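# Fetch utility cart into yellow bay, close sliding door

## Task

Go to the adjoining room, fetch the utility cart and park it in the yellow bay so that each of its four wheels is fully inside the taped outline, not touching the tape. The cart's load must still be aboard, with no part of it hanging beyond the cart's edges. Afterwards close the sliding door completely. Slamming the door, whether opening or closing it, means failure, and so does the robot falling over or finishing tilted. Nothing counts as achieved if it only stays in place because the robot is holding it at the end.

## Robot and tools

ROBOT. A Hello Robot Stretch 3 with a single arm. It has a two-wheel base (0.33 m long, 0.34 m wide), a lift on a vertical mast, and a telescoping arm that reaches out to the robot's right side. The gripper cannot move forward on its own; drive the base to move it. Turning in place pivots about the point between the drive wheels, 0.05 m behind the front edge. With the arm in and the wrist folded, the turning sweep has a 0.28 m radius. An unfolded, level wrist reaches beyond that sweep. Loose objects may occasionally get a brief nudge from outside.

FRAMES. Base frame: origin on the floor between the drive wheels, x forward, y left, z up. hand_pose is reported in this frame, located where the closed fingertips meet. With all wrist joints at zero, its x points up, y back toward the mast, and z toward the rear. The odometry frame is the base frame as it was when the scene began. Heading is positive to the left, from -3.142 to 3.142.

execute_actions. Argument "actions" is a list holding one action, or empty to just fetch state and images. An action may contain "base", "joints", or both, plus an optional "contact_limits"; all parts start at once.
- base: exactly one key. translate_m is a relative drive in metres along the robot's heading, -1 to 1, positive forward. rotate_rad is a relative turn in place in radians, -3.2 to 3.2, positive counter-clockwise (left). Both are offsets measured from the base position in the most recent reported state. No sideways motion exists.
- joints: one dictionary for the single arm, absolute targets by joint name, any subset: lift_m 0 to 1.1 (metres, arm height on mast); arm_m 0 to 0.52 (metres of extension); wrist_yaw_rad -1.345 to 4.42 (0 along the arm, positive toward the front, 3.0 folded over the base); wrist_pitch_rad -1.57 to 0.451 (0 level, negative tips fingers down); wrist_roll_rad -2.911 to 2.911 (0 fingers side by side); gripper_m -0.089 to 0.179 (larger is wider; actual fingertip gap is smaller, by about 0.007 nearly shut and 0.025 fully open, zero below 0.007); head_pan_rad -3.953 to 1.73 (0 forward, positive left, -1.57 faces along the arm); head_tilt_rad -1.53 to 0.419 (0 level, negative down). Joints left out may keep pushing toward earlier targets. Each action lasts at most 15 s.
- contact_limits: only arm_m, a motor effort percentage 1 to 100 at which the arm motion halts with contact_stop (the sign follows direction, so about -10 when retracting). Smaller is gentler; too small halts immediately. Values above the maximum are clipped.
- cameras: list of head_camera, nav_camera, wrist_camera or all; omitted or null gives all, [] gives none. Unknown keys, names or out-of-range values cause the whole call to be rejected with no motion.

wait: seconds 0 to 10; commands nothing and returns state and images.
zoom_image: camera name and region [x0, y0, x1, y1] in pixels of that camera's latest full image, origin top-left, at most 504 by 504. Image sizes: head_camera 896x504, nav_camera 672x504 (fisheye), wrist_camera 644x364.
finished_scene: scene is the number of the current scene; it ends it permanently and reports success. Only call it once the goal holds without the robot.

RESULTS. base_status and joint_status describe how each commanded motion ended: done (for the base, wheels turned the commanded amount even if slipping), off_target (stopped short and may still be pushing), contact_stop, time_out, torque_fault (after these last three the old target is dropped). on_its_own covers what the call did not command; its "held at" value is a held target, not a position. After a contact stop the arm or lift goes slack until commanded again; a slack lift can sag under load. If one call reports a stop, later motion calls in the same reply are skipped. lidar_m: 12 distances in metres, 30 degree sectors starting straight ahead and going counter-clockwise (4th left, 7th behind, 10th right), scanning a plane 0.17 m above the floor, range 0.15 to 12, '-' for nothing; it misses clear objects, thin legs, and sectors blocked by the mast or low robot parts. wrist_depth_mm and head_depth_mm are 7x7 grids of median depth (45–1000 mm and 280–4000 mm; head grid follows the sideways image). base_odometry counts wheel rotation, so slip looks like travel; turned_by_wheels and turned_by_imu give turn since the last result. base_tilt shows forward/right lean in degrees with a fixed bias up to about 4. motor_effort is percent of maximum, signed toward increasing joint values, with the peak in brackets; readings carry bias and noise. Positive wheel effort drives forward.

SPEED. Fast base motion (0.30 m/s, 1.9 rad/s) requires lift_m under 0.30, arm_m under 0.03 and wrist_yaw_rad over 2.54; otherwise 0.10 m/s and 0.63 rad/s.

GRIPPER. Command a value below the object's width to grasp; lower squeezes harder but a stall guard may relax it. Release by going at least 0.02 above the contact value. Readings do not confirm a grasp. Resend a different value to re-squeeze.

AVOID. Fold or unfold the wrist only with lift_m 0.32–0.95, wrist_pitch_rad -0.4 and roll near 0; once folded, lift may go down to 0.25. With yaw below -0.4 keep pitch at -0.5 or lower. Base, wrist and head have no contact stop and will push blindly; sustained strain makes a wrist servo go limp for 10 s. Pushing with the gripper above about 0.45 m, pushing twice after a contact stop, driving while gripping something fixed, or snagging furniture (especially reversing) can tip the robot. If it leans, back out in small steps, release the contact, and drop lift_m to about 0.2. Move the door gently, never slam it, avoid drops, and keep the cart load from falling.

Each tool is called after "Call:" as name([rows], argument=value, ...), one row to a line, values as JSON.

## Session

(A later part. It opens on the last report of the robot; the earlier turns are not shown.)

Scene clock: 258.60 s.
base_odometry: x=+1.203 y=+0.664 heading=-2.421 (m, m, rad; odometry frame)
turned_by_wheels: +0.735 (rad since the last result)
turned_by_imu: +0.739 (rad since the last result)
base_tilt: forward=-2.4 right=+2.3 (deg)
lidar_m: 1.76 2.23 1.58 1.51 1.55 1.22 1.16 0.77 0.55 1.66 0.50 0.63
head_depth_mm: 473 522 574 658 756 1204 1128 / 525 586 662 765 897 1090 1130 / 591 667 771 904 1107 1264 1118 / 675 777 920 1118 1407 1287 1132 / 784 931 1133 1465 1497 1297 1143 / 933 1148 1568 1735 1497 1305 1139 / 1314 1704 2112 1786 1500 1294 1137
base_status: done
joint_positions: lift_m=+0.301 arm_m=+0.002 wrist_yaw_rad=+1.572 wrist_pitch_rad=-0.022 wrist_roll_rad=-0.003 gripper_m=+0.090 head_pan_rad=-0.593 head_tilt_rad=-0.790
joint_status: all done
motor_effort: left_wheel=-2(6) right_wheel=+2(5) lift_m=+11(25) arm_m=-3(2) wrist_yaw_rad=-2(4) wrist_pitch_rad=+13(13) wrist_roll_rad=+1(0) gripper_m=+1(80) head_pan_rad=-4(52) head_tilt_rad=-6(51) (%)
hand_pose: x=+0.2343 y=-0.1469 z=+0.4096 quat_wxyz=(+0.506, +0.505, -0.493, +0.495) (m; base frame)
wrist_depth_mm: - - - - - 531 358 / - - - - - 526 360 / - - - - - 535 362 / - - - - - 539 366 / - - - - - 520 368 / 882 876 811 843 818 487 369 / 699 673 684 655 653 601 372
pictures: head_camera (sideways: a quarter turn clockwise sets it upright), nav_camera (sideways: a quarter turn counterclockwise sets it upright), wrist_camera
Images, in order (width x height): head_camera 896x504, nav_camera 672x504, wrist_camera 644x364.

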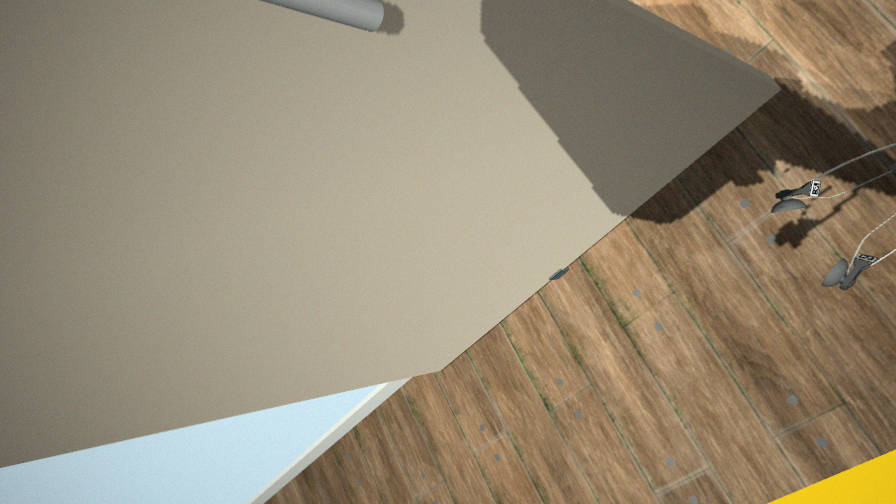

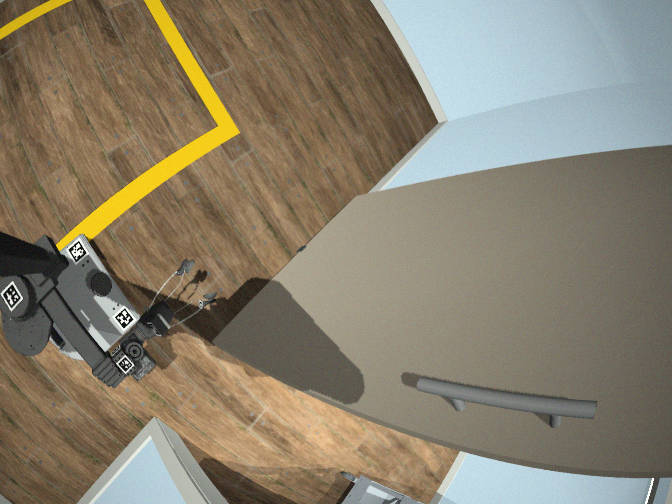

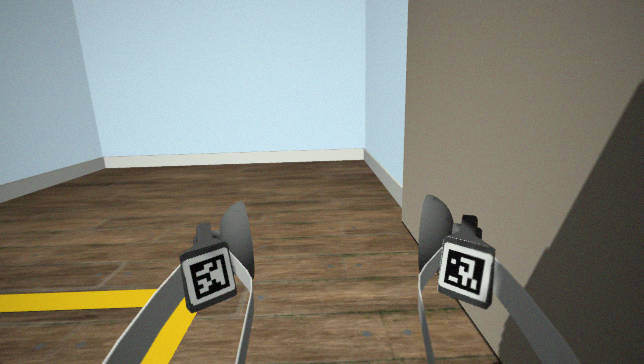

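Call:
execute_actions([
  {"base":{"translate_m":-0.16},"joints":{"head_pan_rad":-0.9,"head_tilt_rad":-1.0}},
], cameras=[])

Call:
execute_actions([
  {"joints":{"arm_m":0.33}},
])

Scene clock: 268.73 s.
base_odometry: x=+1.324 y=+0.769 heading=-2.421 (m, m, rad; odometry frame)
turned_by_wheels: +0.000 (rad since the last result)
turned_by_imu: +0.001 (rad since the last result)
base_tilt: forward=-2.4 right=+2.4 (deg)
lidar_m: 1.78 2.22 1.57 1.50 1.49 1.06 1.01 0.78 0.55 0.52 0.59 0.64
head_depth_mm: 2351 1962 1696 1487 1328 1186 1103 / 2373 1994 1710 1494 1332 1205 - / 2374 2005 1704 1491 1337 1217 - / 536 642 803 1071 1323 1208 1119 / 537 707 905 1257 1344 1210 1103 / 635 793 1048 1450 1345 1223 1108 / 702 902 1249 1510 1354 1220 1105
base_status: done
joint_positions: lift_m=+0.301 arm_m=+0.002 wrist_yaw_rad=+1.572 wrist_pitch_rad=-0.022 wrist_roll_rad=-0.003 gripper_m=+0.090 head_pan_rad=-0.893 head_tilt_rad=-0.987
joint_status: all done
motor_effort: left_wheel=-2(6) right_wheel=+2(3) lift_m=+11(12) arm_m=-2(2) wrist_yaw_rad=-2(2) wrist_pitch_rad=+13(13) wrist_roll_rad=+1(1) gripper_m=+0(0) head_pan_rad=-3(28) head_tilt_rad=-8(28) (%)
hand_pose: x=+0.2343 y=-0.1469 z=+0.4096 quat_wxyz=(+0.506, +0.505, -0.493, +0.495) (m; base frame)
wrist_depth_mm: - - - - - 531 369 / - - - - - 552 367 / - - - - - 552 372 / - - - - - 555 371 / - - - - - 526 374 / 899 878 805 842 827 497 375 / 682 678 664 652 676 603 375
pictures: none
No camera images: the call's "cameras" was empty. Leave "cameras" out to get every camera's image.

Scene clock: 272.43 s.
base_odometry: x=+1.324 y=+0.769 heading=-2.422 (m, m, rad; odometry frame)
turned_by_wheels: +0.000 (rad since the last result)
turned_by_imu: +0.001 (rad since the last result)
base_tilt: forward=-2.4 right=+2.3 (deg)
lidar_m: 1.78 2.21 1.57 1.50 1.49 1.06 1.01 0.78 0.55 0.52 0.59 0.64
head_depth_mm: 2320 1966 1680 1492 1351 1199 1070 / 2349 1978 1704 1486 1307 1201 1122 / 2331 1990 1707 1493 1331 1206 - / 536 646 805 1074 1317 1211 1118 / 547 708 908 1255 1335 1222 1101 / 638 797 1052 1459 1353 1216 1105 / 708 906 1263 1514 1350 1219 1104
base_status: not commanded
joint_positions: lift_m=+0.300 arm_m=+0.299 wrist_yaw_rad=+1.567 wrist_pitch_rad=-0.021 wrist_roll_rad=-0.003 gripper_m=+0.090 head_pan_rad=-0.894 head_tilt_rad=-0.990
joint_status: arm_m contact_stop (moved +0.296 of +0.328)
on_its_own: arm_m is slack since a contact_stop, until your next command for it (your +0.330 is given up)
motor_effort: left_wheel=-2(5) right_wheel=+3(4) lift_m=+17(18) arm_m=+1(37) wrist_yaw_rad=+5(21) wrist_pitch_rad=+13(13) wrist_roll_rad=+1(1) gripper_m=+1(1) head_pan_rad=-4(4) head_tilt_rad=-6(8) (%)
hand_pose: x=+0.2343 y=-0.4447 z=+0.4093 quat_wxyz=(+0.507, +0.504, -0.495, +0.494) (m; base frame)
wrist_depth_mm: - - - 698 - - - / - - - 878 - - - / - - - - - - - / - - - - - - - / - - - - - - - / 913 874 819 788 773 818 806 / 677 677 683 617 663 632 640
pictures: head_camera (sideways: a quarter turn clockwise sets it upright), nav_camera (sideways: a quarter turn counterclockwise sets it upright), wrist_camera
Images, in order (width x height): head_camera 896x504, nav_camera 672x504, wrist_camera 644x364.

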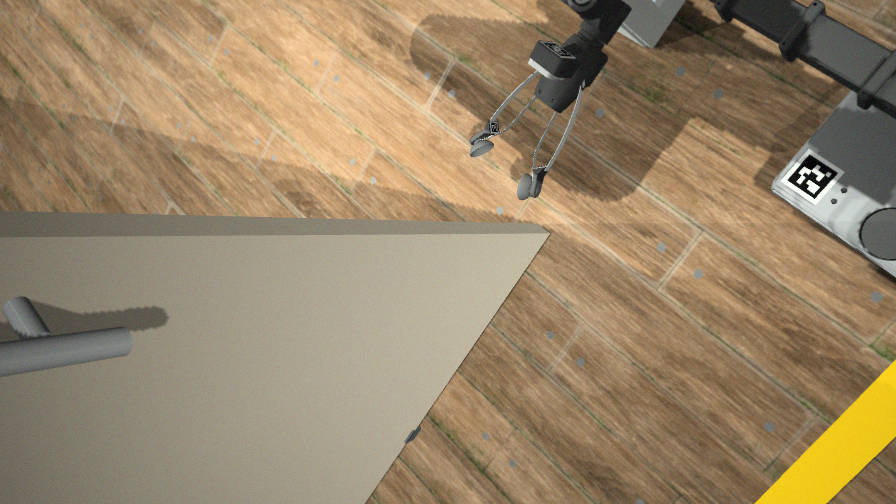

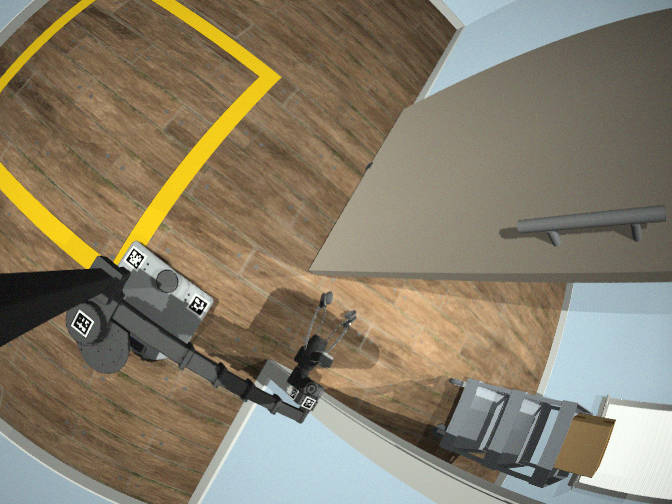

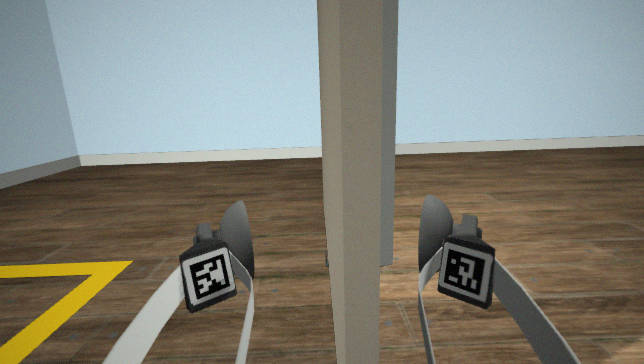

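Call:
execute_actions([
  {"joints":{"arm_m":0.285}},
], cameras=[])

Call:
execute_actions([
  {"base":{"translate_m":0.16}},
])

Scene clock: 276.03 s.
base_odometry: x=+1.324 y=+0.769 heading=-2.421 (m, m, rad; odometry frame)
turned_by_wheels: +0.000 (rad since the last result)
turned_by_imu: +0.000 (rad since the last result)
base_tilt: forward=-2.3 right=+2.4 (deg)
lidar_m: 1.78 2.22 1.58 1.50 1.49 1.06 1.00 0.78 0.55 0.52 0.59 0.64
head_depth_mm: 2344 1989 1683 1480 1363 1197 1078 / 2353 1971 1701 1491 1319 1203 1121 / 2386 1990 1707 1498 1345 1198 - / 538 644 802 1075 1324 1208 1113 / 545 708 905 1262 1347 1209 1103 / 634 797 1057 1461 1343 1216 1103 / 707 907 1261 1512 1359 1213 1106
base_status: not commanded
joint_positions: lift_m=+0.300 arm_m=+0.285 wrist_yaw_rad=+1.568 wrist_pitch_rad=-0.021 wrist_roll_rad=-0.003 gripper_m=+0.090 head_pan_rad=-0.894 head_tilt_rad=-0.990
joint_status: all done
motor_effort: left_wheel=-1(2) right_wheel=+1(2) lift_m=+17(17) arm_m=-2(3) wrist_yaw_rad=+2(5) wrist_pitch_rad=+13(13) wrist_roll_rad=+0(1) gripper_m=+0(0) head_pan_rad=-4(3) head_tilt_rad=-6(6) (%)
hand_pose: x=+0.2343 y=-0.4309 z=+0.4093 quat_wxyz=(+0.507, +0.504, -0.494, +0.495) (m; base frame)
wrist_depth_mm: - - - - - - - / - - - - - - - / - - - - - - - / - - - - - - - / - - - - - - - / 870 860 797 799 754 809 798 / 692 672 671 635 628 630 635
pictures: none
No camera images: the call's "cameras" was empty. Leave "cameras" out to get every camera's image.

Scene clock: 278.83 s.
base_odometry: x=+1.203 y=+0.664 heading=-2.422 (m, m, rad; odometry frame)
turned_by_wheels: +0.000 (rad since the last result)
turned_by_imu: -0.009 (rad since the last result)
base_tilt: forward=-2.3 right=+2.4 (deg)
lidar_m: 1.71 2.25 1.59 1.51 1.54 1.23 1.16 0.78 0.55 1.66 0.53 0.63
head_depth_mm: 2342 1942 1700 1487 1359 1208 1077 / 2163 1919 1707 1488 1305 1204 1124 / 482 569 705 990 1321 1205 - / 477 623 779 1033 1323 1207 1114 / 565 689 885 1229 1341 1212 1101 / 620 771 1024 1441 1350 1215 1109 / 686 875 1214 1521 1363 1217 1111
base_status: done
joint_positions: lift_m=+0.300 arm_m=+0.285 wrist_yaw_rad=+1.570 wrist_pitch_rad=-0.022 wrist_roll_rad=-0.003 gripper_m=+0.090 head_pan_rad=-0.894 head_tilt_rad=-0.990
joint_status: not commanded
motor_effort: left_wheel=-1(17) right_wheel=+1(40) lift_m=+17(17) arm_m=-1(3) wrist_yaw_rad=-1(15) wrist_pitch_rad=+14(16) wrist_roll_rad=+1(0) gripper_m=+1(1) head_pan_rad=-4(4) head_tilt_rad=-6(6) (%)
hand_pose: x=+0.2343 y=-0.4302 z=+0.4092 quat_wxyz=(+0.507, +0.505, -0.493, +0.495) (m; base frame)
wrist_depth_mm: - - - 759 174 - - / - - - 941 180 - - / - - - - 189 - - / - - - - 195 - - / - - - - 202 - - / 878 880 801 754 212 800 791 / 684 669 681 634 223 634 641
pictures: head_camera (sideways: a quarter turn clockwise sets it upright), nav_camera (sideways: a quarter turn counterclockwise sets it upright), wrist_camera
Images, in order (width x height): head_camera 896x504, nav_camera 672x504, wrist_camera 644x364.

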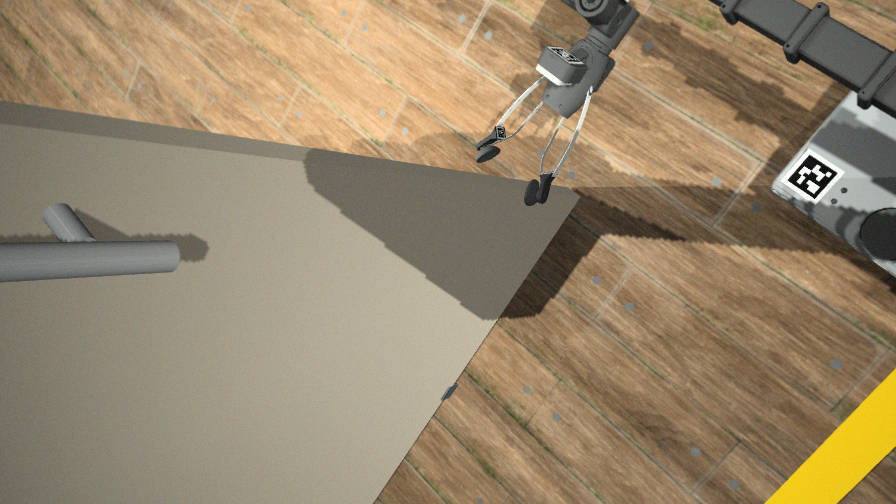

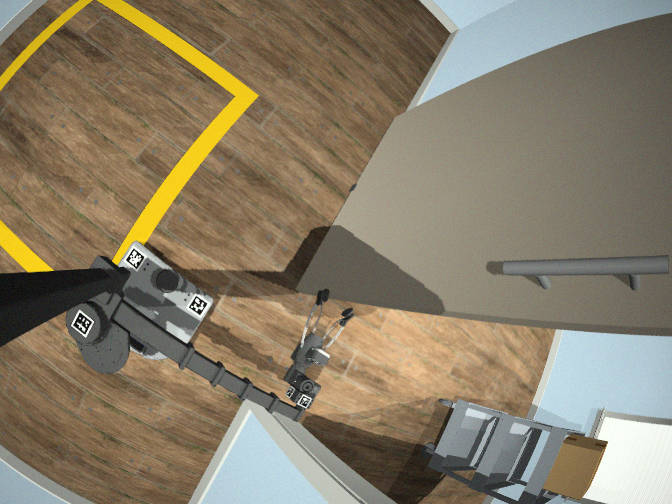

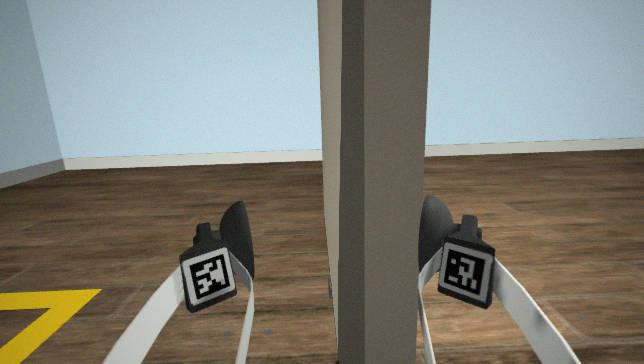

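Call:
execute_actions([
  {"joints":{"arm_m":0.315},"contact_limits":{"arm_m":20}},
], cameras=["wrist_camera","nav_camera"])

Scene clock: 282.40 s.
base_odometry: x=+1.203 y=+0.664 heading=-2.422 (m, m, rad; odometry frame)
turned_by_wheels: +0.000 (rad since the last result)
turned_by_imu: +0.000 (rad since the last result)
base_tilt: forward=-2.4 right=+2.4 (deg)
lidar_m: 1.70 2.26 1.59 1.51 1.54 1.22 1.16 0.78 0.55 1.66 0.53 0.63
head_depth_mm: 2325 1971 1687 1489 1302 1207 1065 / 2152 1922 1695 1510 1319 1201 1128 / 481 568 703 997 1316 1207 - / 476 624 779 1032 1307 1209 1112 / 564 690 883 1231 1342 1208 1108 / 618 771 1022 1439 1350 1215 1102 / 684 876 1218 1512 1344 1220 1112
base_status: not commanded
joint_positions: lift_m=+0.300 arm_m=+0.315 wrist_yaw_rad=+1.570 wrist_pitch_rad=-0.022 wrist_roll_rad=-0.003 gripper_m=+0.090 head_pan_rad=-0.894 head_tilt_rad=-0.990
joint_status: all done
motor_effort: left_wheel=+0(1) right_wheel=+1(1) lift_m=+17(17) arm_m=+4(4) wrist_yaw_rad=+0(1) wrist_pitch_rad=+14(14) wrist_roll_rad=+0(1) gripper_m=+0(0) head_pan_rad=-2(4) head_tilt_rad=-6(6) (%)
contact_limits: arm_m 20 (drawing in: default 24, maximum 40; extending or still: default 35, maximum 56)
hand_pose: x=+0.2343 y=-0.4598 z=+0.4092 quat_wxyz=(+0.507, +0.505, -0.493, +0.495) (m; base frame)
wrist_depth_mm: - - - 174 - - - / - - - 182 - - - / - - - 189 - - - / - - - 197 - - - / - - - 206 996 - - / 906 872 809 214 773 819 791 / 680 674 672 224 654 639 627
pictures: nav_camera (sideways: a quarter turn counterclockwise sets it upright), wrist_camera
Images, in order (width x height): nav_camera 672x504, wrist_camera 644x364.

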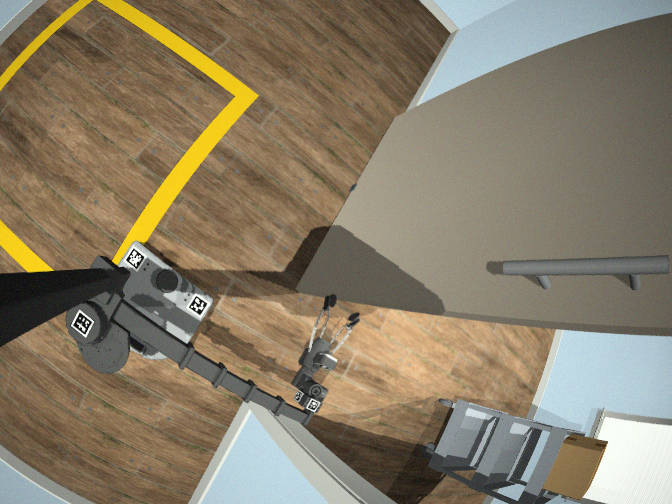

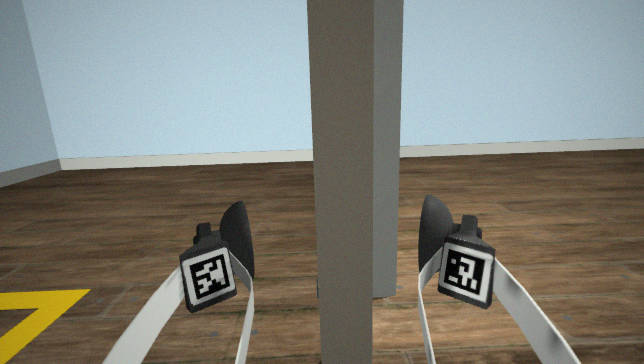

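Call:
execute_actions([
  {"base":{"translate_m":0.07}},
], cameras=[])

Call:
execute_actions([
  {"joints":{"gripper_m":0.0}},
], cameras=["wrist_camera","head_camera"])

Scene clock: 286.43 s.
base_odometry: x=+1.151 y=+0.618 heading=-2.422 (m, m, rad; odometry frame)
turned_by_wheels: +0.000 (rad since the last result)
turned_by_imu: +0.000 (rad since the last result)
base_tilt: forward=-2.4 right=+2.4 (deg)
lidar_m: 1.69 2.26 1.59 1.51 1.55 1.30 1.23 0.77 0.58 1.65 0.49 0.62
head_depth_mm: 431 1879 1693 1489 1303 1206 1068 / 445 518 641 1439 1316 1204 1120 / 424 546 687 888 1276 1205 - / 516 619 773 1027 1313 1212 1115 / 562 684 875 1212 1350 1214 1104 / 613 765 1013 1441 1347 1219 1102 / 679 868 1197 1503 1355 1218 1107
base_status: done
joint_positions: lift_m=+0.300 arm_m=+0.315 wrist_yaw_rad=+1.570 wrist_pitch_rad=-0.022 wrist_roll_rad=-0.003 gripper_m=+0.090 head_pan_rad=-0.894 head_tilt_rad=-0.990
joint_status: not commanded
motor_effort: left_wheel=+0(2) right_wheel=+0(4) lift_m=+18(17) arm_m=+3(4) wrist_yaw_rad=-1(0) wrist_pitch_rad=+14(14) wrist_roll_rad=+1(1) gripper_m=+0(1) head_pan_rad=-4(3) head_tilt_rad=-6(6) (%)
hand_pose: x=+0.2343 y=-0.4598 z=+0.4092 quat_wxyz=(+0.507, +0.505, -0.493, +0.495) (m; base frame)
wrist_depth_mm: - - - 109 - - - / - - - 114 - - - / - - - 118 - - - / - - - 123 - - - / - - - 128 679 - - / 900 857 824 134 718 817 793 / 683 680 659 141 628 635 627
pictures: none
No camera images: the call's "cameras" was empty. Leave "cameras" out to get every camera's image.

Scene clock: 287.83 s.
base_odometry: x=+1.151 y=+0.618 heading=-2.421 (m, m, rad; odometry frame)
turned_by_wheels: +0.000 (rad since the last result)
turned_by_imu: +0.001 (rad since the last result)
base_tilt: forward=-2.4 right=+2.4 (deg)
lidar_m: 1.69 2.25 1.59 1.51 1.54 1.30 1.23 0.77 0.58 1.65 0.49 0.62
head_depth_mm: 426 1877 1701 1484 1301 1202 1068 / 441 517 635 1450 1312 1195 1128 / 418 542 685 865 1273 1197 - / 514 613 764 1011 1318 1207 1112 / 557 680 873 1209 1348 1213 1100 / 610 759 1007 1436 1340 1220 1107 / 674 868 1194 1496 1348 1213 1112
base_status: not commanded
joint_positions: lift_m=+0.300 arm_m=+0.315 wrist_yaw_rad=+1.561 wrist_pitch_rad=-0.021 wrist_roll_rad=-0.002 gripper_m=+0.001 head_pan_rad=-0.894 head_tilt_rad=-0.990
joint_status: all done
motor_effort: left_wheel=+2(4) right_wheel=-8(11) lift_m=+18(17) arm_m=+3(4) wrist_yaw_rad=+12(13) wrist_pitch_rad=+13(14) wrist_roll_rad=+0(1) gripper_m=-22(100) head_pan_rad=-1(2) head_tilt_rad=-6(7) (%)
hand_pose: x=+0.2343 y=-0.4624 z=+0.4093 quat_wxyz=(+0.509, +0.502, -0.496, +0.493) (m; base frame)
wrist_depth_mm: - - - 108 - - - / - - - 112 - - - / - - - 117 - - - / - - - 121 - - - / - - - 125 - - - / 893 874 856 132 744 803 789 / 701 696 676 138 650 638 630
pictures: head_camera (sideways: a quarter turn clockwise sets it upright), wrist_camera
Images, in order (width x height): head_camera 896x504, wrist_camera 644x364.

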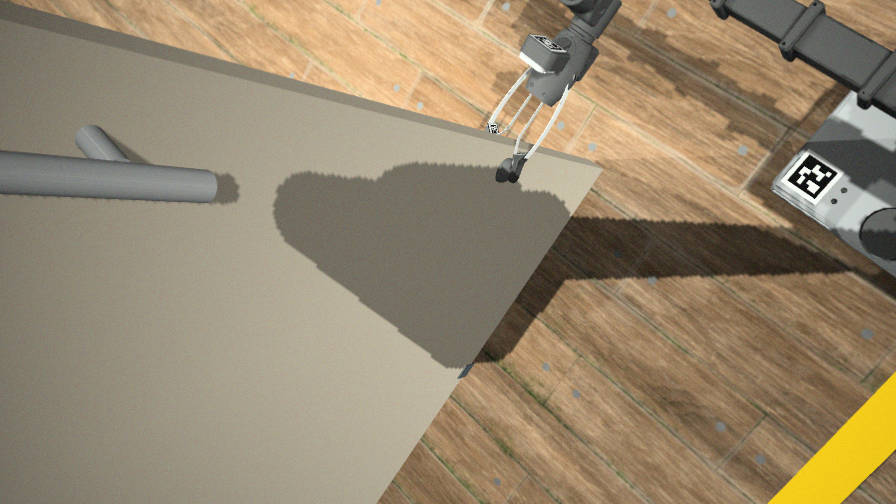

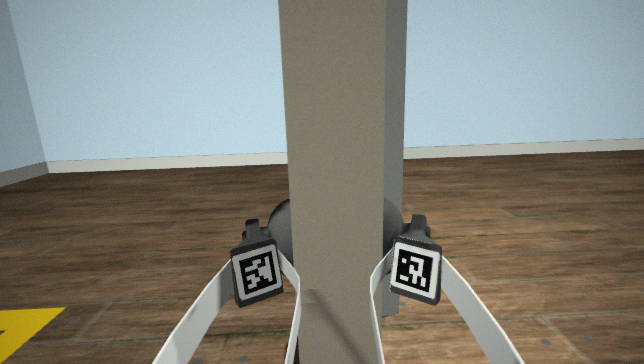

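Gripped. Push in modest steps.

Call:
execute_actions([
  {"base":{"translate_m":0.15},"joints":{"wrist_yaw_rad":1.565}},
], cameras=["wrist_camera","head_camera"])

Scene clock: 291.40 s.
base_odometry: x=+1.038 y=+0.519 heading=-2.421 (m, m, rad; odometry frame)
turned_by_wheels: +0.000 (rad since the last result)
turned_by_imu: -0.001 (rad since the last result)
base_tilt: forward=-2.4 right=+2.4 (deg)
lidar_m: 1.66 2.27 1.60 1.52 1.56 1.46 1.38 0.76 0.66 1.64 0.49 0.61
head_depth_mm: 426 1886 1692 1491 1302 1207 1067 / 436 509 629 1440 1305 1204 1123 / 416 534 675 859 1274 1201 - / 507 606 756 1002 1307 1207 1111 / 551 672 859 1204 1340 1214 1100 / 602 751 990 1439 1348 1216 1107 / 667 852 1182 1495 1345 1206 1107
base_status: done
joint_positions: lift_m=+0.300 arm_m=+0.315 wrist_yaw_rad=+1.571 wrist_pitch_rad=-0.022 wrist_roll_rad=-0.001 gripper_m=+0.001 head_pan_rad=-0.894 head_tilt_rad=-0.990
joint_status: all done
motor_effort: left_wheel=+0(11) right_wheel=+1(35) lift_m=+18(17) arm_m=+2(3) wrist_yaw_rad=-8(16) wrist_pitch_rad=+13(14) wrist_roll_rad=+0(0) gripper_m=-23(23) head_pan_rad=-5(5) head_tilt_rad=-7(5) (%)
hand_pose: x=+0.2343 y=-0.4598 z=+0.4092 quat_wxyz=(+0.506, +0.505, -0.494, +0.495) (m; base frame)
wrist_depth_mm: - - - 107 444 - - / - - - 111 463 - - / - - - 115 483 - - / - - - 120 494 - - / - - - 125 960 - - / 891 880 838 130 543 814 809 / 688 676 671 137 579 623 630
pictures: head_camera (sideways: a quarter turn clockwise sets it upright), wrist_camera
Images, in order (width x height): head_camera 896x504, wrist_camera 644x364.

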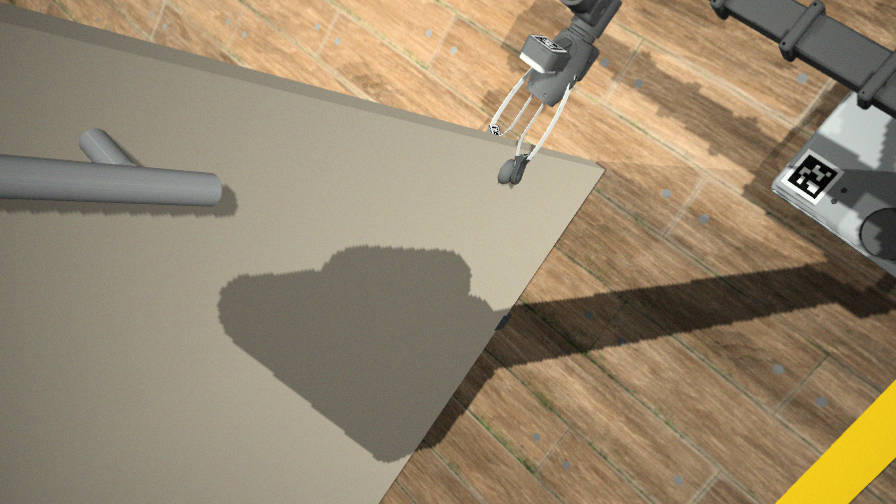

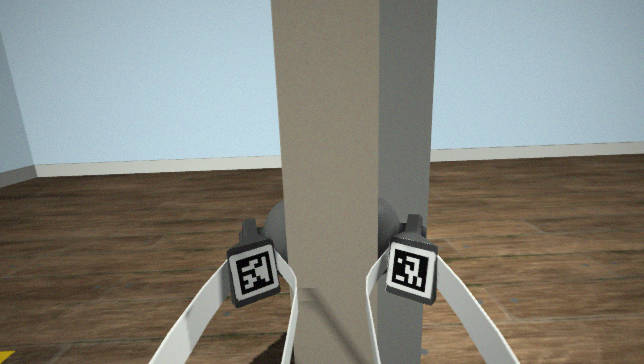

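Call:
execute_actions([
  {"base":{"translate_m":0.2}},
], cameras=["wrist_camera","nav_camera"])

Scene clock: 296.43 s.
base_odometry: x=+0.888 y=+0.387 heading=-2.421 (m, m, rad; odometry frame)
turned_by_wheels: +0.000 (rad since the last result)
turned_by_imu: +0.000 (rad since the last result)
base_tilt: forward=-2.4 right=+2.4 (deg)
lidar_m: 1.63 2.25 1.61 1.53 1.57 1.67 1.58 0.80 0.86 1.65 0.48 0.60
head_depth_mm: 422 1929 1690 1486 1340 1209 1076 / 425 495 626 1458 1314 1201 1123 / 404 498 659 844 1259 1202 - / 492 592 736 983 1305 1209 1118 / 537 654 837 1162 1347 1210 1103 / 588 734 967 1438 1355 1206 1111 / 651 833 1151 1493 1352 1219 1103
base_status: done
joint_positions: lift_m=+0.300 arm_m=+0.315 wrist_yaw_rad=+1.617 wrist_pitch_rad=-0.022 wrist_roll_rad=-0.001 gripper_m=+0.001 head_pan_rad=-0.894 head_tilt_rad=-0.990
joint_status: not commanded
on_its_own: wrist_yaw_rad is held at +1.618, not at your +1.565, by its stall guard, which is not easing now
motor_effort: left_wheel=-1(10) right_wheel=+2(34) lift_m=+17(18) arm_m=+3(3) wrist_yaw_rad=+1(46) wrist_pitch_rad=+13(14) wrist_roll_rad=+0(0) gripper_m=-23(25) head_pan_rad=-4(3) head_tilt_rad=-6(6) (%)
hand_pose: x=+0.2340 y=-0.4480 z=+0.4092 quat_wxyz=(+0.495, +0.517, -0.482, +0.506) (m; base frame)
wrist_depth_mm: - - - 107 255 255 - / - - - 111 266 267 - / - - - 116 275 276 - / - - - 120 287 291 - / - - - 125 296 303 - / 872 874 849 130 316 522 797 / 695 685 669 137 324 641 645
pictures: nav_camera (sideways: a quarter turn counterclockwise sets it upright), wrist_camera
Images, in order (width x height): nav_camera 672x504, wrist_camera 644x364.

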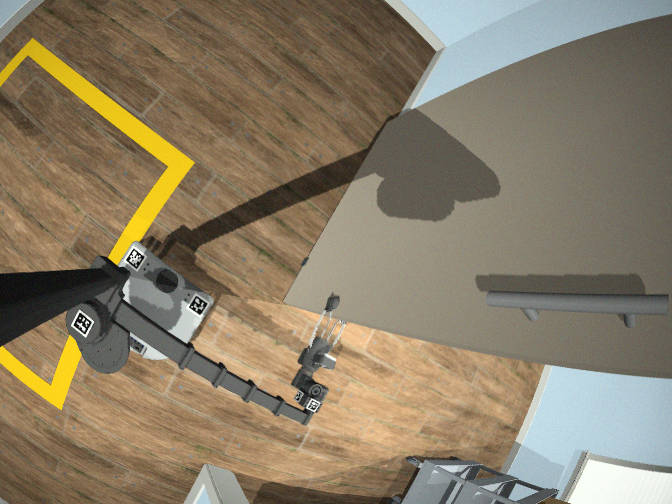

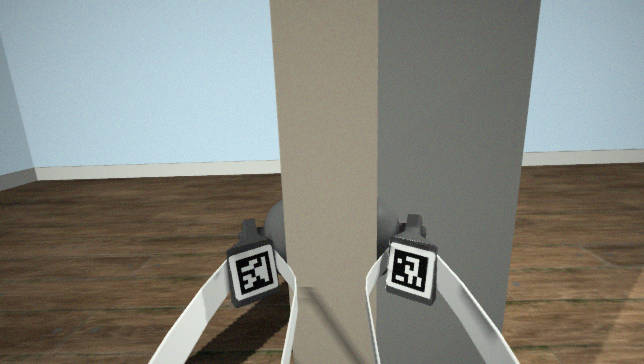

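Call:
execute_actions([
  {"base":{"translate_m":0.06},"joints":{"arm_m":0.3,"wrist_yaw_rad":1.58}},
], cameras=[])

Call:
execute_actions([
  {"joints":{"gripper_m":0.09}},
], cameras=[])

Call:
execute_actions([
  {"base":{"translate_m":-0.12},"joints":{"head_pan_rad":-1.57,"head_tilt_rad":-0.5}},
])

Scene clock: 301.83 s.
base_odometry: x=+0.842 y=+0.347 heading=-2.421 (m, m, rad; odometry frame)
turned_by_wheels: +0.000 (rad since the last result)
turned_by_imu: +0.000 (rad since the last result)
base_tilt: forward=-2.4 right=+2.3 (deg)
lidar_m: 1.62 2.19 1.61 1.53 1.57 1.73 1.64 0.85 1.74 1.66 0.47 0.59
head_depth_mm: 423 1912 1679 1494 1350 1200 1067 / 420 490 618 1464 1317 1198 1123 / 403 499 651 835 1250 1204 - / 488 584 729 970 1308 1205 1114 / 529 644 828 1148 1347 1207 1098 / 580 724 959 1417 1344 1217 1104 / 640 821 1133 1484 1351 1216 1103
base_status: done
joint_positions: lift_m=+0.300 arm_m=+0.300 wrist_yaw_rad=+1.579 wrist_pitch_rad=-0.022 wrist_roll_rad=-0.001 gripper_m=+0.001 head_pan_rad=-0.894 head_tilt_rad=-0.990
joint_status: all done
motor_effort: left_wheel=+1(10) right_wheel=-3(33) lift_m=+17(17) arm_m=-2(4) wrist_yaw_rad=+1(27) wrist_pitch_rad=+14(14) wrist_roll_rad=+0(0) gripper_m=-22(23) head_pan_rad=-3(4) head_tilt_rad=-6(6) (%)
hand_pose: x=+0.2343 y=-0.4431 z=+0.4092 quat_wxyz=(+0.504, +0.507, -0.492, +0.497) (m; base frame)
wrist_depth_mm: - - - 107 203 203 - / - - - 111 209 212 - / - - - 115 217 219 - / - - - 120 228 231 - / - - - 125 233 238 - / 857 872 845 130 250 248 796 / 682 675 673 137 258 264 643
pictures: none
No camera images: the call's "cameras" was empty. Leave "cameras" out to get every camera's image.

Scene clock: 303.23 s.
base_odometry: x=+0.842 y=+0.347 heading=-2.421 (m, m, rad; odometry frame)
turned_by_wheels: +0.000 (rad since the last result)
turned_by_imu: +0.000 (rad since the last result)
base_tilt: forward=-2.4 right=+2.4 (deg)
lidar_m: 1.61 2.19 1.61 1.53 1.56 1.73 1.64 0.85 1.73 1.66 0.47 0.59
head_depth_mm: 424 1915 1689 1488 1346 1208 1077 / 420 491 620 1458 1312 1197 1125 / 403 499 652 840 1264 1202 - / 489 586 730 969 1297 1204 1113 / 532 647 830 1158 1350 1211 1106 / 580 724 960 1432 1346 1208 1107 / 643 821 1139 1490 1356 1218 1109
base_status: not commanded
joint_positions: lift_m=+0.300 arm_m=+0.300 wrist_yaw_rad=+1.580 wrist_pitch_rad=-0.022 wrist_roll_rad=-0.001 gripper_m=+0.090 head_pan_rad=-0.894 head_tilt_rad=-0.990
joint_status: all done
motor_effort: left_wheel=-1(1) right_wheel=+0(3) lift_m=+17(18) arm_m=-2(2) wrist_yaw_rad=+0(2) wrist_pitch_rad=+14(13) wrist_roll_rad=+0(0) gripper_m=+0(93) head_pan_rad=-4(4) head_tilt_rad=-6(6) (%)
hand_pose: x=+0.2343 y=-0.4430 z=+0.4092 quat_wxyz=(+0.504, +0.507, -0.492, +0.497) (m; base frame)
wrist_depth_mm: - - - 107 202 204 - / - - - 112 211 212 - / - - - 116 219 219 - / - - - 121 226 228 - / - - - 125 235 239 - / 885 889 811 130 246 250 815 / 686 674 672 138 257 260 628
pictures: none
No camera images: the call's "cameras" was empty. Leave "cameras" out to get every camera's image.

Scene clock: 305.67 s.
base_odometry: x=+0.933 y=+0.426 heading=-2.421 (m, m, rad; odometry frame)
turned_by_wheels: +0.000 (rad since the last result)
turned_by_imu: +0.001 (rad since the last result)
base_tilt: forward=-2.3 right=+2.4 (deg)
lidar_m: 1.63 2.28 1.61 1.52 1.56 1.60 1.52 0.75 0.77 1.65 0.53 0.60
head_depth_mm: 2824 3038 2061 2323 1919 1529 1270 / 2757 1845 2012 1967 1915 1539 1276 / 2770 1875 2003 2136 1928 1531 1323 / 2728 2956 3253 2541 1915 1537 1308 / 2743 2999 3229 2562 1924 1538 1278 / 2745 3011 3282 2551 1929 1540 1286 / 2708 2992 3187 2611 1923 1551 1287
base_status: done
joint_positions: lift_m=+0.300 arm_m=+0.300 wrist_yaw_rad=+1.580 wrist_pitch_rad=-0.022 wrist_roll_rad=-0.001 gripper_m=+0.090 head_pan_rad=-1.563 head_tilt_rad=-0.507
joint_status: all done
motor_effort: left_wheel=+0(4) right_wheel=-1(3) lift_m=+17(17) arm_m=-3(3) wrist_yaw_rad=+0(1) wrist_pitch_rad=+13(13) wrist_roll_rad=+0(0) gripper_m=+0(1) head_pan_rad=-4(47) head_tilt_rad=+5(39) (%)
hand_pose: x=+0.2343 y=-0.4430 z=+0.4092 quat_wxyz=(+0.504, +0.507, -0.492, +0.497) (m; base frame)
wrist_depth_mm: - - - 219 313 - - / - - - 229 323 - - / - - - 341 338 - - / - - - 353 350 - - / - - - 367 363 - - / 907 864 799 387 385 810 797 / 684 676 682 399 399 617 636
pictures: head_camera (sideways: a quarter turn clockwise sets it upright), nav_camera (sideways: a quarter turn counterclockwise sets it upright), wrist_camera
Images, in order (width x height): head_camera 896x504, nav_camera 672x504, wrist_camera 644x364.

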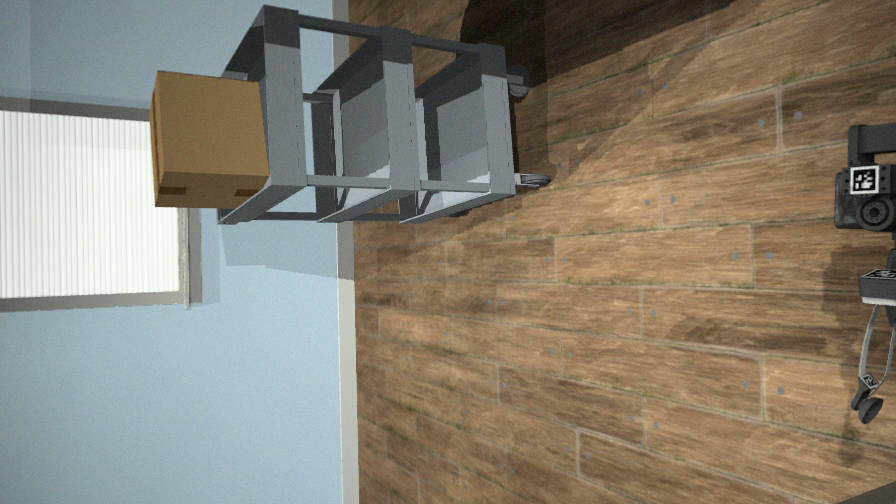

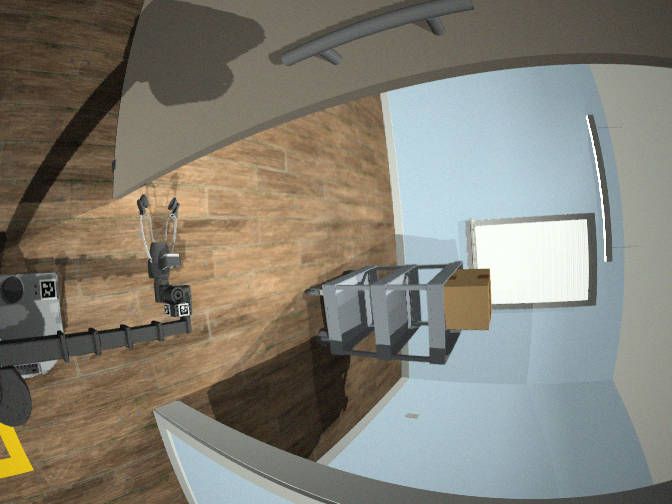

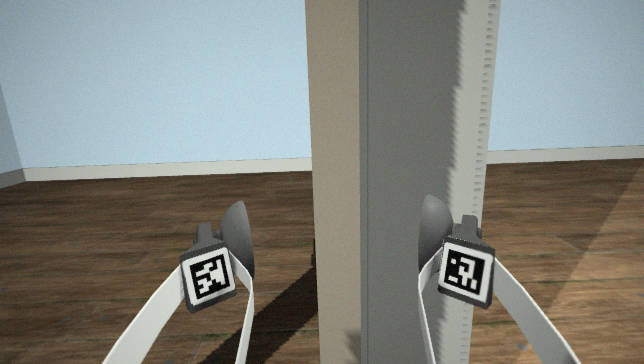

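Call:
execute_actions([
  {"base":{"translate_m":-0.14},"joints":{"arm_m":0.0,"lift_m":0.34,"wrist_pitch_rad":-0.4,"gripper_m":0.03}},
], cameras=[])

Call:
execute_actions([
  {"base":{"rotate_rad":-1.57},"joints":{"wrist_yaw_rad":3.0,"head_pan_rad":0,"head_tilt_rad":-0.7}},
], cameras=[])

Call:
execute_actions([
  {"joints":{"lift_m":0.27}},
])

Scene clock: 331.97 s.
base_odometry: x=+1.038 y=+0.519 heading=-2.422 (m, m, rad; odometry frame)
turned_by_wheels: +0.000 (rad since the last result)
turned_by_imu: +0.001 (rad since the last result)
base_tilt: forward=-2.4 right=+2.3 (deg)
lidar_m: 1.48 2.27 1.60 1.51 1.56 1.46 1.38 0.76 0.66 1.64 0.65 0.63
head_depth_mm: 2779 2989 3267 2529 1923 1530 1273 / 2756 2933 1891 1983 1894 1528 1280 / 2727 1835 2013 2072 1919 1533 1281 / 2747 2884 2297 2352 1934 1543 1286 / 2742 2992 3257 2569 1921 1545 1292 / 2710 2987 3283 2601 1931 1538 1281 / 2733 3002 3208 2576 1921 1547 1288
base_status: done
joint_positions: lift_m=+0.339 arm_m=+0.002 wrist_yaw_rad=+1.580 wrist_pitch_rad=-0.415 wrist_roll_rad=-0.001 gripper_m=+0.030 head_pan_rad=-1.563 head_tilt_rad=-0.507
joint_status: all done
joint sent to its limit — the command would take arm_m past its lower limit, so that joint was sent only as far as its limit.
motor_effort: left_wheel=+0(4) right_wheel=+1(3) lift_m=+29(31) arm_m=-3(3) wrist_yaw_rad=+0(0) wrist_pitch_rad=+9(14) wrist_roll_rad=+0(0) gripper_m=+0(93) head_pan_rad=-4(5) head_tilt_rad=+4(5) (%)
hand_pose: x=+0.2034 y=-0.1452 z=+0.3528 quat_wxyz=(+0.591, +0.594, -0.383, +0.389) (m; base frame)
wrist_depth_mm: - - - - 954 507 349 / - - - - - 523 386 / - - - 968 901 527 512 / 831 826 801 759 758 534 685 / 681 663 667 655 658 585 608 / 566 558 553 533 522 532 526 / 493 486 471 479 476 466 462
pictures: none
No camera images: the call's "cameras" was empty. Leave "cameras" out to get every camera's image.

Scene clock: 335.43 s.
base_odometry: x=+1.038 y=+0.519 heading=+2.292 (m, m, rad; odometry frame)
turned_by_wheels: -1.570 (rad since the last result)
turned_by_imu: -1.576 (rad since the last result)
base_tilt: forward=-2.4 right=+2.4 (deg)
lidar_m: 1.64 0.64 0.63 1.51 2.26 1.59 1.52 1.56 1.45 1.38 0.75 0.66
head_depth_mm: 2846 3174 2495 1936 1598 1337 1158 / 1936 1909 2151 1967 1589 1353 1170 / 1668 2031 2059 1971 1595 1352 1165 / 1722 2149 2275 1956 1602 1358 1172 / 2801 3071 2559 1967 1622 1361 1183 / 2785 3070 2563 1967 1617 1366 1176 / 2756 3103 2576 1984 1615 1371 1184
base_status: done
joint_positions: lift_m=+0.339 arm_m=+0.002 wrist_yaw_rad=+2.998 wrist_pitch_rad=-0.415 wrist_roll_rad=-0.001 gripper_m=+0.030 head_pan_rad=-0.007 head_tilt_rad=-0.691
joint_status: all done
motor_effort: left_wheel=+2(5) right_wheel=-3(5) lift_m=+29(30) arm_m=-3(2) wrist_yaw_rad=+2(4) wrist_pitch_rad=+9(9) wrist_roll_rad=+0(0) gripper_m=+0(1) head_pan_rad=+4(50) head_tilt_rad=-5(27) (%)
hand_pose: x=+0.0109 y=+0.0754 z=+0.3528 quat_wxyz=(+0.195, +0.700, +0.096, +0.680) (m; base frame)
wrist_depth_mm: - - - - 970 615 634 / - - - - - 635 - / - - - 986 889 701 892 / 817 807 786 777 776 709 739 / 666 650 - 646 649 627 602 / 579 562 - 551 520 536 523 / 495 508 - - 468 466 461
pictures: none
No camera images: the call's "cameras" was empty. Leave "cameras" out to get every camera's image.

Scene clock: 336.90 s.
base_odometry: x=+1.038 y=+0.519 heading=+2.292 (m, m, rad; odometry frame)
turned_by_wheels: +0.000 (rad since the last result)
turned_by_imu: +0.000 (rad since the last result)
base_tilt: forward=-2.4 right=+2.3 (deg)
lidar_m: 1.64 0.64 0.63 1.51 2.25 1.59 1.52 1.56 1.45 1.38 0.75 0.66
head_depth_mm: 2834 3102 2521 1939 1587 1346 1168 / 1934 1920 2135 1948 1602 1350 1163 / 1673 2033 2050 1957 1604 1349 1171 / 1727 2137 2246 1955 1600 1358 1174 / 2778 3119 2531 1972 1600 1347 1176 / 2771 3031 2533 1992 1608 1368 1169 / 2762 3055 2563 1994 1617 1365 1176
base_status: not commanded
joint_positions: lift_m=+0.271 arm_m=+0.002 wrist_yaw_rad=+2.998 wrist_pitch_rad=-0.416 wrist_roll_rad=-0.001 gripper_m=+0.030 head_pan_rad=-0.007 head_tilt_rad=-0.691
joint_status: all done
motor_effort: left_wheel=+2(2) right_wheel=-3(3) lift_m=+11(27) arm_m=-2(3) wrist_yaw_rad=+2(3) wrist_pitch_rad=+10(10) wrist_roll_rad=+0(0) gripper_m=+0(0) head_pan_rad=+6(5) head_tilt_rad=-6(5) (%)
hand_pose: x=+0.0109 y=+0.0753 z=+0.2838 quat_wxyz=(+0.195, +0.700, +0.096, +0.680) (m; base frame)
wrist_depth_mm: - - - - 994 619 654 / - - - - 966 645 937 / 908 855 883 819 814 695 760 / 698 687 675 663 645 629 613 / 577 570 - 558 547 528 519 / 490 496 - - 446 450 452 / - - - - 394 399 390
pictures: head_camera (sideways: a quarter turn clockwise sets it upright), nav_camera (sideways: a quarter turn counterclockwise sets it upright), wrist_camera
Images, in order (width x height): head_camera 896x504, nav_camera 672x504, wrist_camera 644x364.

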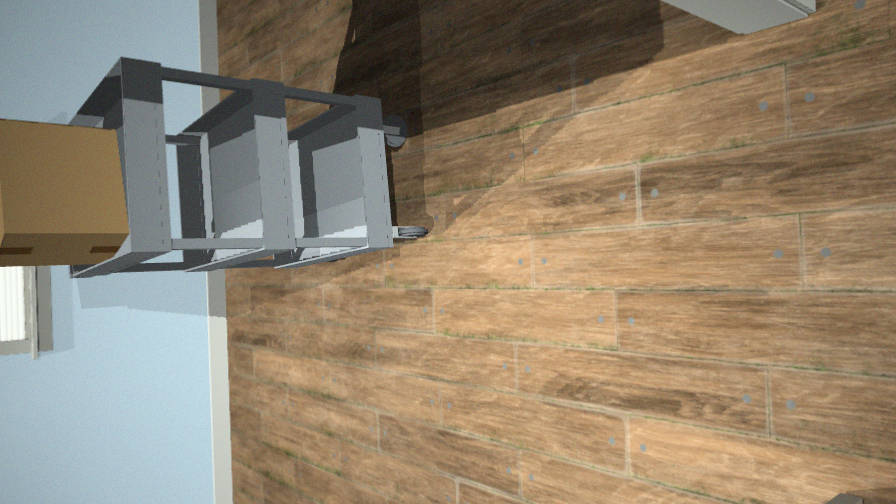

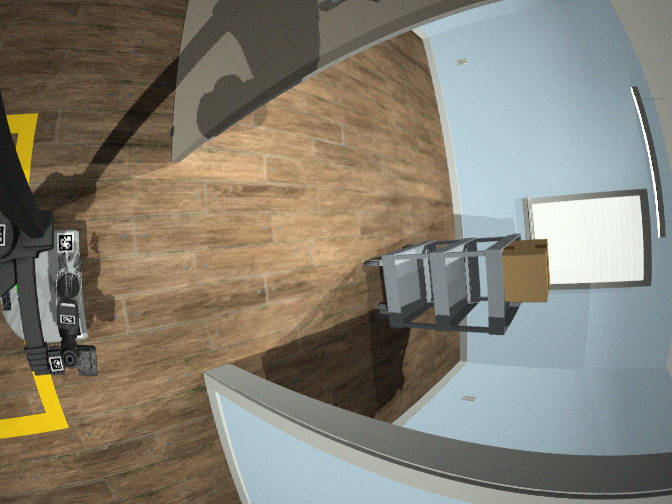

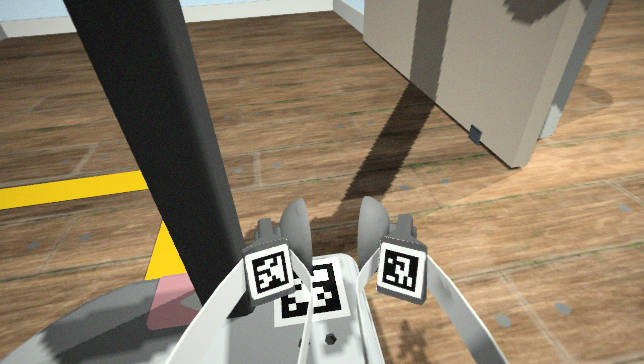

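Call:
execute_actions(actions=[])

Scene clock: 350.03 s.
base_odometry: x=+1.038 y=+0.519 heading=+2.292 (m, m, rad; odometry frame)
turned_by_wheels: +0.000 (rad since the last result)
turned_by_imu: +0.000 (rad since the last result)
base_tilt: forward=-2.3 right=+2.3 (deg)
lidar_m: 1.64 0.64 0.63 1.51 2.25 1.59 1.52 1.56 1.45 1.38 0.75 0.66
head_depth_mm: 2796 3117 2521 1957 1584 1344 1166 / 1923 1902 2140 1956 1594 1351 1166 / 1675 2029 2071 1960 1607 1348 1179 / 1747 2135 2262 1963 1604 1349 1173 / 2773 3110 2541 1964 1616 1359 1181 / 2782 3079 2560 1966 1616 1359 1180 / 2746 3091 2576 1995 1617 1371 1175
base_status: not commanded
joint_positions: lift_m=+0.271 arm_m=+0.002 wrist_yaw_rad=+2.998 wrist_pitch_rad=-0.416 wrist_roll_rad=-0.001 gripper_m=+0.030 head_pan_rad=-0.007 head_tilt_rad=-0.691
joint_status: all done
motor_effort: left_wheel=+2(2) right_wheel=-3(3) lift_m=+11(27) arm_m=-2(3) wrist_yaw_rad=+2(3) wrist_pitch_rad=+10(10) wrist_roll_rad=+0(0) gripper_m=-1(0) head_pan_rad=+5(5) head_tilt_rad=-5(5) (%)
hand_pose: x=+0.0109 y=+0.0753 z=+0.2838 quat_wxyz=(+0.195, +0.700, +0.096, +0.680) (m; base frame)
wrist_depth_mm: - - - - 968 616 645 / - - - - 976 629 984 / 903 885 867 825 811 684 771 / 706 698 665 654 641 634 626 / 580 570 - 559 557 531 524 / 492 499 - - 443 455 449 / - - - - 401 392 387
pictures: head_camera (sideways: a quarter turn clockwise sets it upright), nav_camera (sideways: a quarter turn counterclockwise sets it upright), wrist_camera
Images, in order (width x height): head_camera 896x504, nav_camera 672x504, wrist_camera 644x364.

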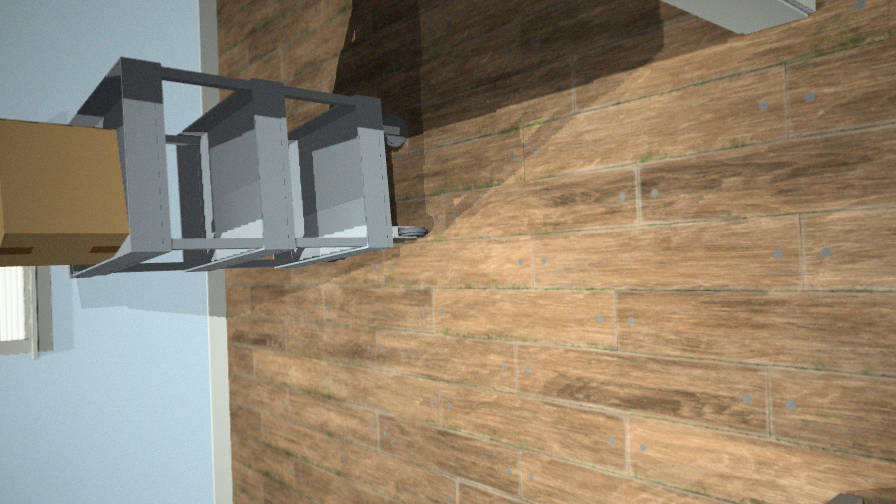

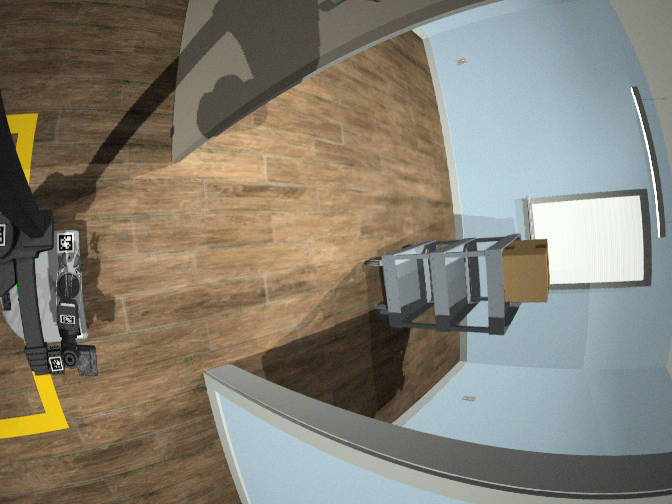

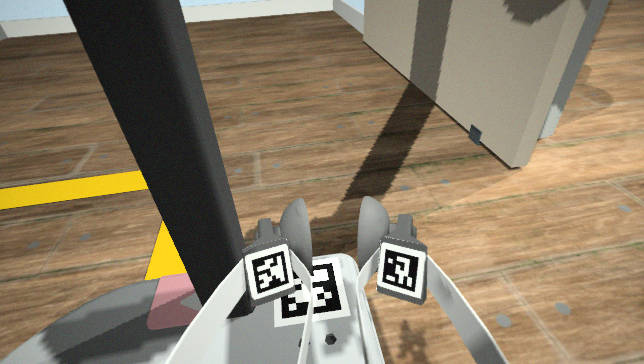

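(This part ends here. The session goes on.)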